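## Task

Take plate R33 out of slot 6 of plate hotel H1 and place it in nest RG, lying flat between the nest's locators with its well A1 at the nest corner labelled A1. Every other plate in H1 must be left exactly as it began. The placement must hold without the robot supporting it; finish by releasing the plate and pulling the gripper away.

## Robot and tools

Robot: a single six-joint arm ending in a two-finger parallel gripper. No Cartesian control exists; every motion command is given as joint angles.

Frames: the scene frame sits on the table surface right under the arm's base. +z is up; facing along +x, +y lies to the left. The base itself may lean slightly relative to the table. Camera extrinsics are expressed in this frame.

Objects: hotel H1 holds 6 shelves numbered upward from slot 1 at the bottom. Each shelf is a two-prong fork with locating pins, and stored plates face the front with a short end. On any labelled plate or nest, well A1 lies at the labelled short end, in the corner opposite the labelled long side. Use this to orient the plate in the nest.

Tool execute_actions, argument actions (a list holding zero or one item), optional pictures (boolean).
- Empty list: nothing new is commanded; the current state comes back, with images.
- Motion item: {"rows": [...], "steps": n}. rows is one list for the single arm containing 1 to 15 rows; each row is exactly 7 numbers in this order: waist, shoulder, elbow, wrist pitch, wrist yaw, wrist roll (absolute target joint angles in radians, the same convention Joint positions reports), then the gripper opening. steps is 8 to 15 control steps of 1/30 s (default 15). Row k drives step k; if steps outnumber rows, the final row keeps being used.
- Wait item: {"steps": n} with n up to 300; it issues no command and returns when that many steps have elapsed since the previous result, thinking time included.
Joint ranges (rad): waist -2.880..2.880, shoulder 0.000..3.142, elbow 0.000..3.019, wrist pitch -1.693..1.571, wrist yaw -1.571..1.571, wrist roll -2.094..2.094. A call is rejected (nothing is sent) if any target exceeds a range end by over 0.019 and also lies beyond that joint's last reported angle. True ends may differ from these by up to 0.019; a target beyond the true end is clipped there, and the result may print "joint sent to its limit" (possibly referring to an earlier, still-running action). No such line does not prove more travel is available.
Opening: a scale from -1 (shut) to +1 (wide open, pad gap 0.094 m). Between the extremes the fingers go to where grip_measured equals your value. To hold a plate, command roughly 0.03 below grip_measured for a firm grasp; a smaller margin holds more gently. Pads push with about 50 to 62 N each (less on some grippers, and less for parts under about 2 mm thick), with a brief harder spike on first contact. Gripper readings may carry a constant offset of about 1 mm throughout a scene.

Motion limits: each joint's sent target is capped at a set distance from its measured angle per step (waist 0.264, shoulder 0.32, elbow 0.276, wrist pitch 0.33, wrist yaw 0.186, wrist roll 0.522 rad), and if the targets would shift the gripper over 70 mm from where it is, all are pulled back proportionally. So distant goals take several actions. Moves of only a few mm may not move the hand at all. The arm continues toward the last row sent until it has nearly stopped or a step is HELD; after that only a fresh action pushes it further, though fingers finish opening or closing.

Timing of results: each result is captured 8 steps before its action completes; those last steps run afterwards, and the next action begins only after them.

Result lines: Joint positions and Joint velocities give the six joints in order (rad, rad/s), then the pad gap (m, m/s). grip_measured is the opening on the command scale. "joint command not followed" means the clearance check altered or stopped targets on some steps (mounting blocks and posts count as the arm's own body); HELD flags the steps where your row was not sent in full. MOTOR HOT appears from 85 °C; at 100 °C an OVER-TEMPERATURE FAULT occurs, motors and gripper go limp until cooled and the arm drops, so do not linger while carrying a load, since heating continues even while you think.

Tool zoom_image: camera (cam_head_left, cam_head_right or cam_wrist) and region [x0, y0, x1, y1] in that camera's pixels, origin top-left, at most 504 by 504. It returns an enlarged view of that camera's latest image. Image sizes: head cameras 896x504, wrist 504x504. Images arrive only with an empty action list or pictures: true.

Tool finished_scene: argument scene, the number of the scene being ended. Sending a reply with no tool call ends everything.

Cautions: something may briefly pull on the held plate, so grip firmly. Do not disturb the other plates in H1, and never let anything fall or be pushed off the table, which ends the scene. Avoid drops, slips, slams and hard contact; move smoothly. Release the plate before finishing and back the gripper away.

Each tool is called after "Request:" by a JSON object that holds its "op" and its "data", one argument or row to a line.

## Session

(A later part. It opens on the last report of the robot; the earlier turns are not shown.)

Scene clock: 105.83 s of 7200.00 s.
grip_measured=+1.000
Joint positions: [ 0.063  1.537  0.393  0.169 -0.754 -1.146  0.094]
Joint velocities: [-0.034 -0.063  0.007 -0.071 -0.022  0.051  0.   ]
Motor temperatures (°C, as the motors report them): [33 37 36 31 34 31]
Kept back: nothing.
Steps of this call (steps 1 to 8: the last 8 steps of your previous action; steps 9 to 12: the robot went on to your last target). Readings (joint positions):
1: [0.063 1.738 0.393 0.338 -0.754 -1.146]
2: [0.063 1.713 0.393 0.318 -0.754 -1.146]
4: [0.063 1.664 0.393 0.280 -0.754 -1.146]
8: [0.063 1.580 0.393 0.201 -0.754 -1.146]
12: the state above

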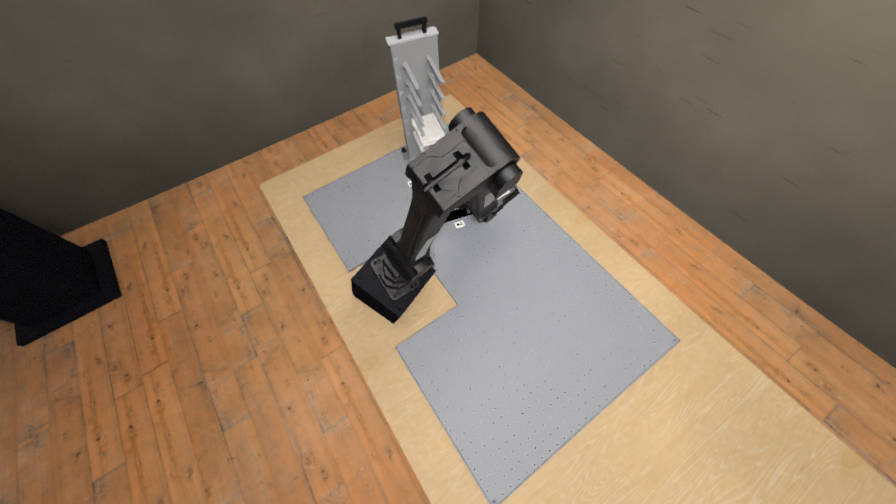

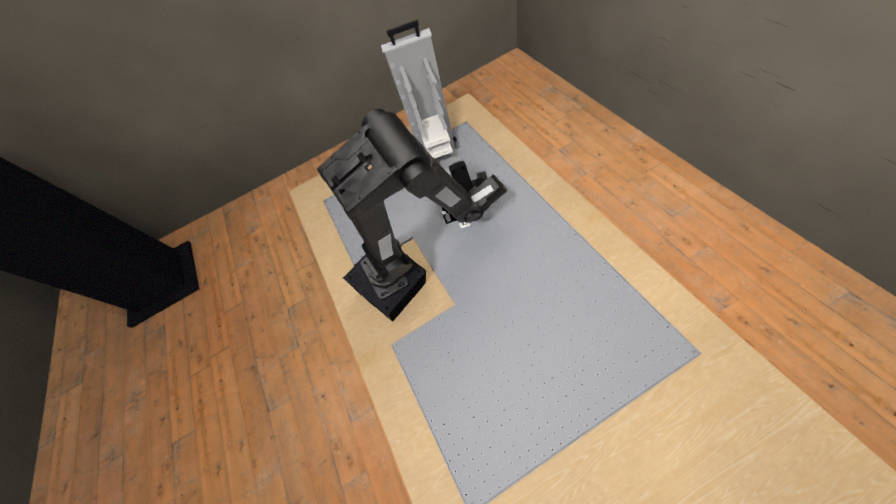

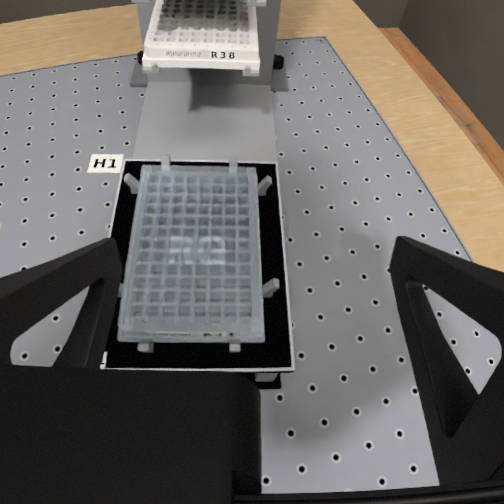

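Request:
{"op": "execute_actions", "data": {
  "actions": [
    {"rows":[[0.02,1.54,0.393,0.152,-0.752,-1.146,1.0],[-0.03,1.54,0.393,0.152,-0.752,-1.146,1.0],[-0.08,1.54,0.393,0.152,-0.752,-1.146,1.0],[-0.13,1.54,0.393,0.152,-0.752,-1.146,1.0],[-0.18,1.54,0.393,0.152,-0.752,-1.146,1.0],[-0.23,1.54,0.393,0.152,-0.752,-1.146,1.0],[-0.28,1.54,0.393,0.152,-0.752,-1.146,1.0],[-0.33,1.54,0.393,0.152,-0.752,-1.146,1.0],[-0.38,1.54,0.393,0.152,-0.752,-1.146,1.0],[-0.43,1.54,0.393,0.152,-0.752,-1.146,1.0],[-0.48,1.54,0.393,0.152,-0.752,-1.146,1.0],[-0.53,1.54,0.393,0.152,-0.752,-1.146,1.0],[-0.58,1.54,0.393,0.152,-0.752,-1.146,1.0],[-0.63,1.54,0.393,0.152,-0.752,-1.146,1.0],[-0.68,1.54,0.393,0.152,-0.752,-1.146,1.0]],"steps":15}
  ],
  "pictures": false
}}

Request:
{"op": "execute_actions", "data": {
  "actions": [
    {"rows":[[-0.73,1.54,0.393,0.152,-0.752,-1.146,1.0],[-0.78,1.54,0.393,0.152,-0.752,-1.146,1.0],[-0.83,1.54,0.393,0.152,-0.752,-1.146,1.0],[-0.88,1.54,0.393,0.152,-0.752,-1.146,1.0],[-0.93,1.54,0.393,0.152,-0.752,-1.146,1.0],[-0.98,1.54,0.393,0.152,-0.752,-1.146,1.0],[-1.02,1.54,0.393,0.152,-0.752,-1.146,1.0],[-1.05,1.54,0.393,0.152,-0.752,-1.146,1.0]],"steps":15}
  ],
  "pictures": false
}}

Request:
{"op": "execute_actions", "data": {
  "actions": [
    {"steps":12}
  ],
  "pictures": true
}}

Request:
{"op": "zoom_image", "data": {
  "camera": "cam_head_left",
  "region": [380, 100, 500, 230]
}}

Scene clock: 108.97 s of 7200.00 s.
grip_measured=+1.000
Joint positions: [-0.164  1.536  0.393  0.162 -0.754 -1.146  0.094]
Joint velocities: [-1.763 -0.005 -0.002  0.002  0.022  0.007  0.   ]
Motor temperatures (°C, as the motors report them): [33 37 36 31 34 31]
Steps of this call (steps 1 to 30: the robot went on to your last target; steps 31 to 87: nothing new was sent; steps 88 to 94: the first 7 steps of this action). Readings (joint positions):
88: [0.061 1.536 0.393 0.162 -0.754 -1.146]
89: [0.052 1.536 0.393 0.162 -0.754 -1.146]
91: [-0.005 1.536 0.393 0.162 -0.754 -1.146]
94: the state above

Scene clock: 109.47 s of 7200.00 s.
grip_measured=+1.000
Joint positions: [-0.936  1.536  0.393  0.162 -0.752 -1.146  0.094]
Joint velocities: [-1.46  -0.024  0.007 -0.002 -0.037  0.007  0.   ]
Motor temperatures (°C, as the motors report them): [33 37 36 31 34 31]
Steps of this call (steps 1 to 8: the last 8 steps of your previous action; steps 9 to 15: the first 7 steps of this action). Readings (joint positions):
9: [-0.638 1.536 0.393 0.162 -0.752 -1.146]
10: [-0.687 1.536 0.393 0.162 -0.752 -1.146]
12: [-0.786 1.536 0.393 0.162 -0.752 -1.146]
15: the state above

Scene clock: 109.87 s of 7200.00 s.
grip_measured=+1.000
Joint positions: [-1.063  1.536  0.393  0.162 -0.751 -1.146  0.094]
Joint velocities: [-0.005  0.005  0.002  0.002 -0.022 -0.037  0.   ]
Motor temperatures (°C, as the motors report them): [33 37 36 31 34 31]
Kept back: nothing.
Steps of this call (steps 1 to 8: the last 8 steps of your previous action; steps 9 to 12: the robot went on to your last target). Readings (joint positions):
1: [-0.983 1.536 0.393 0.162 -0.752 -1.146]
2: [-1.022 1.536 0.393 0.162 -0.752 -1.146]
4: [-1.065 1.536 0.393 0.162 -0.751 -1.146]
8: [-1.065 1.536 0.393 0.162 -0.751 -1.146]
12: the state above

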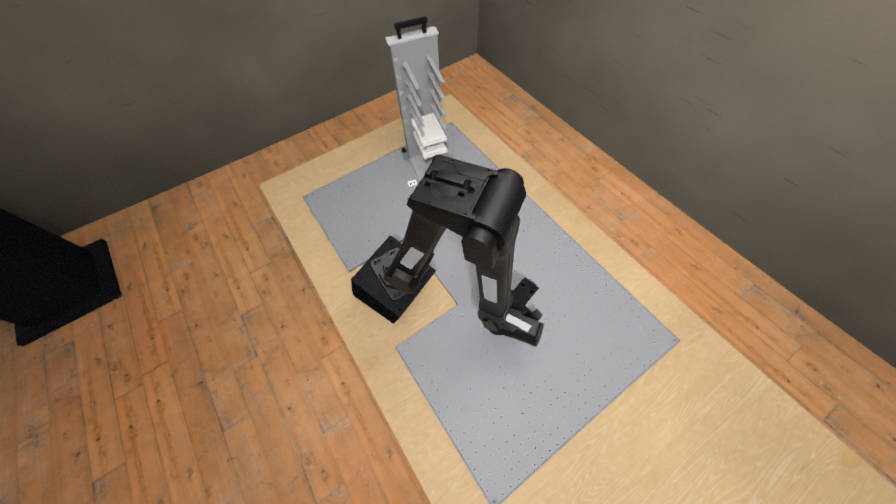

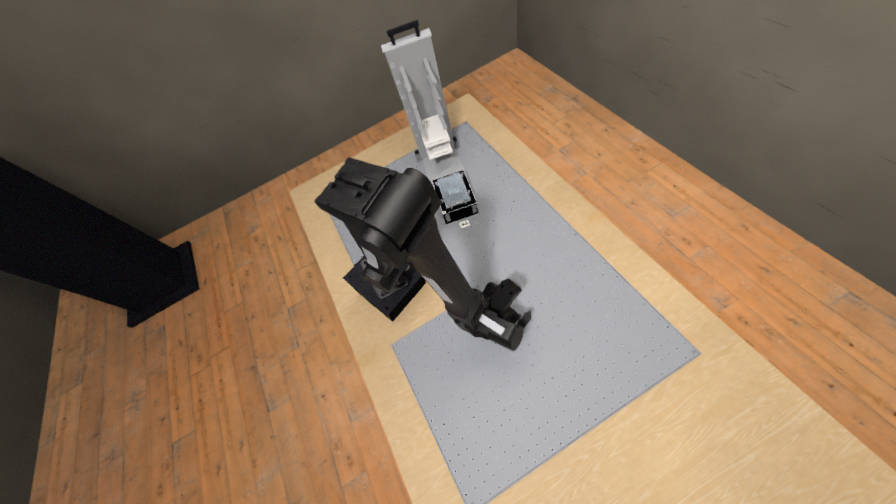

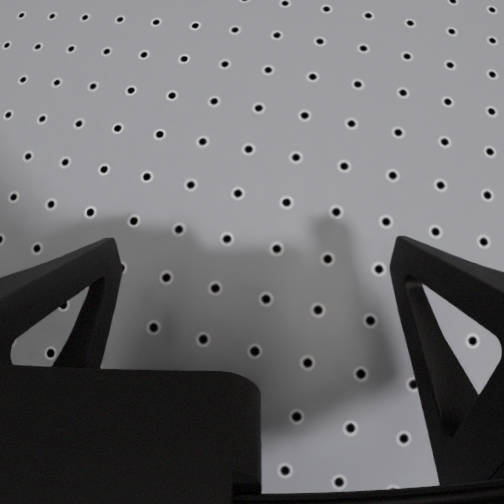

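Region (380, 100, 500, 230) of cam_head_left's 896x504 image, scaled by 3.877, with more detail than that image has; it fills the left 465 columns of this view, and the rest is white.

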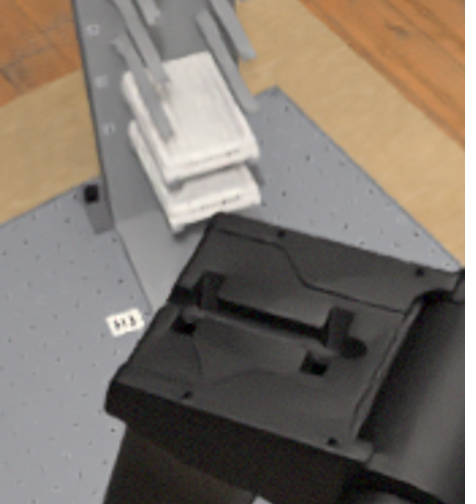

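Request:
{"op": "zoom_image", "data": {
  "camera": "cam_head_right",
  "region": [415, 155, 495, 240]
}}

Region (415, 155, 495, 240) of cam_head_right's 896x504 image, scaled by 5.929, with more detail than that image has; it fills the left 474 columns of this view, and the rest is white.

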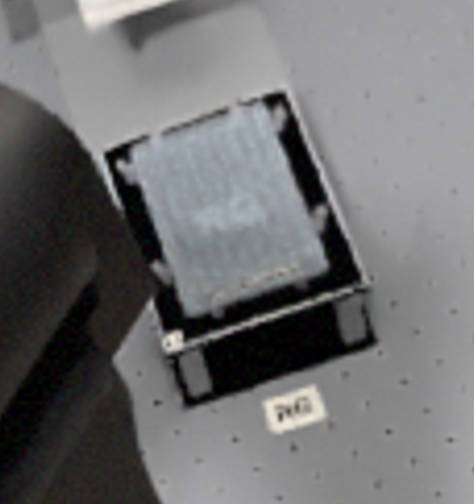

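Request:
{"op": "finished_scene", "data": {
  "scene": 2
}}

The scene is finished: the task was done.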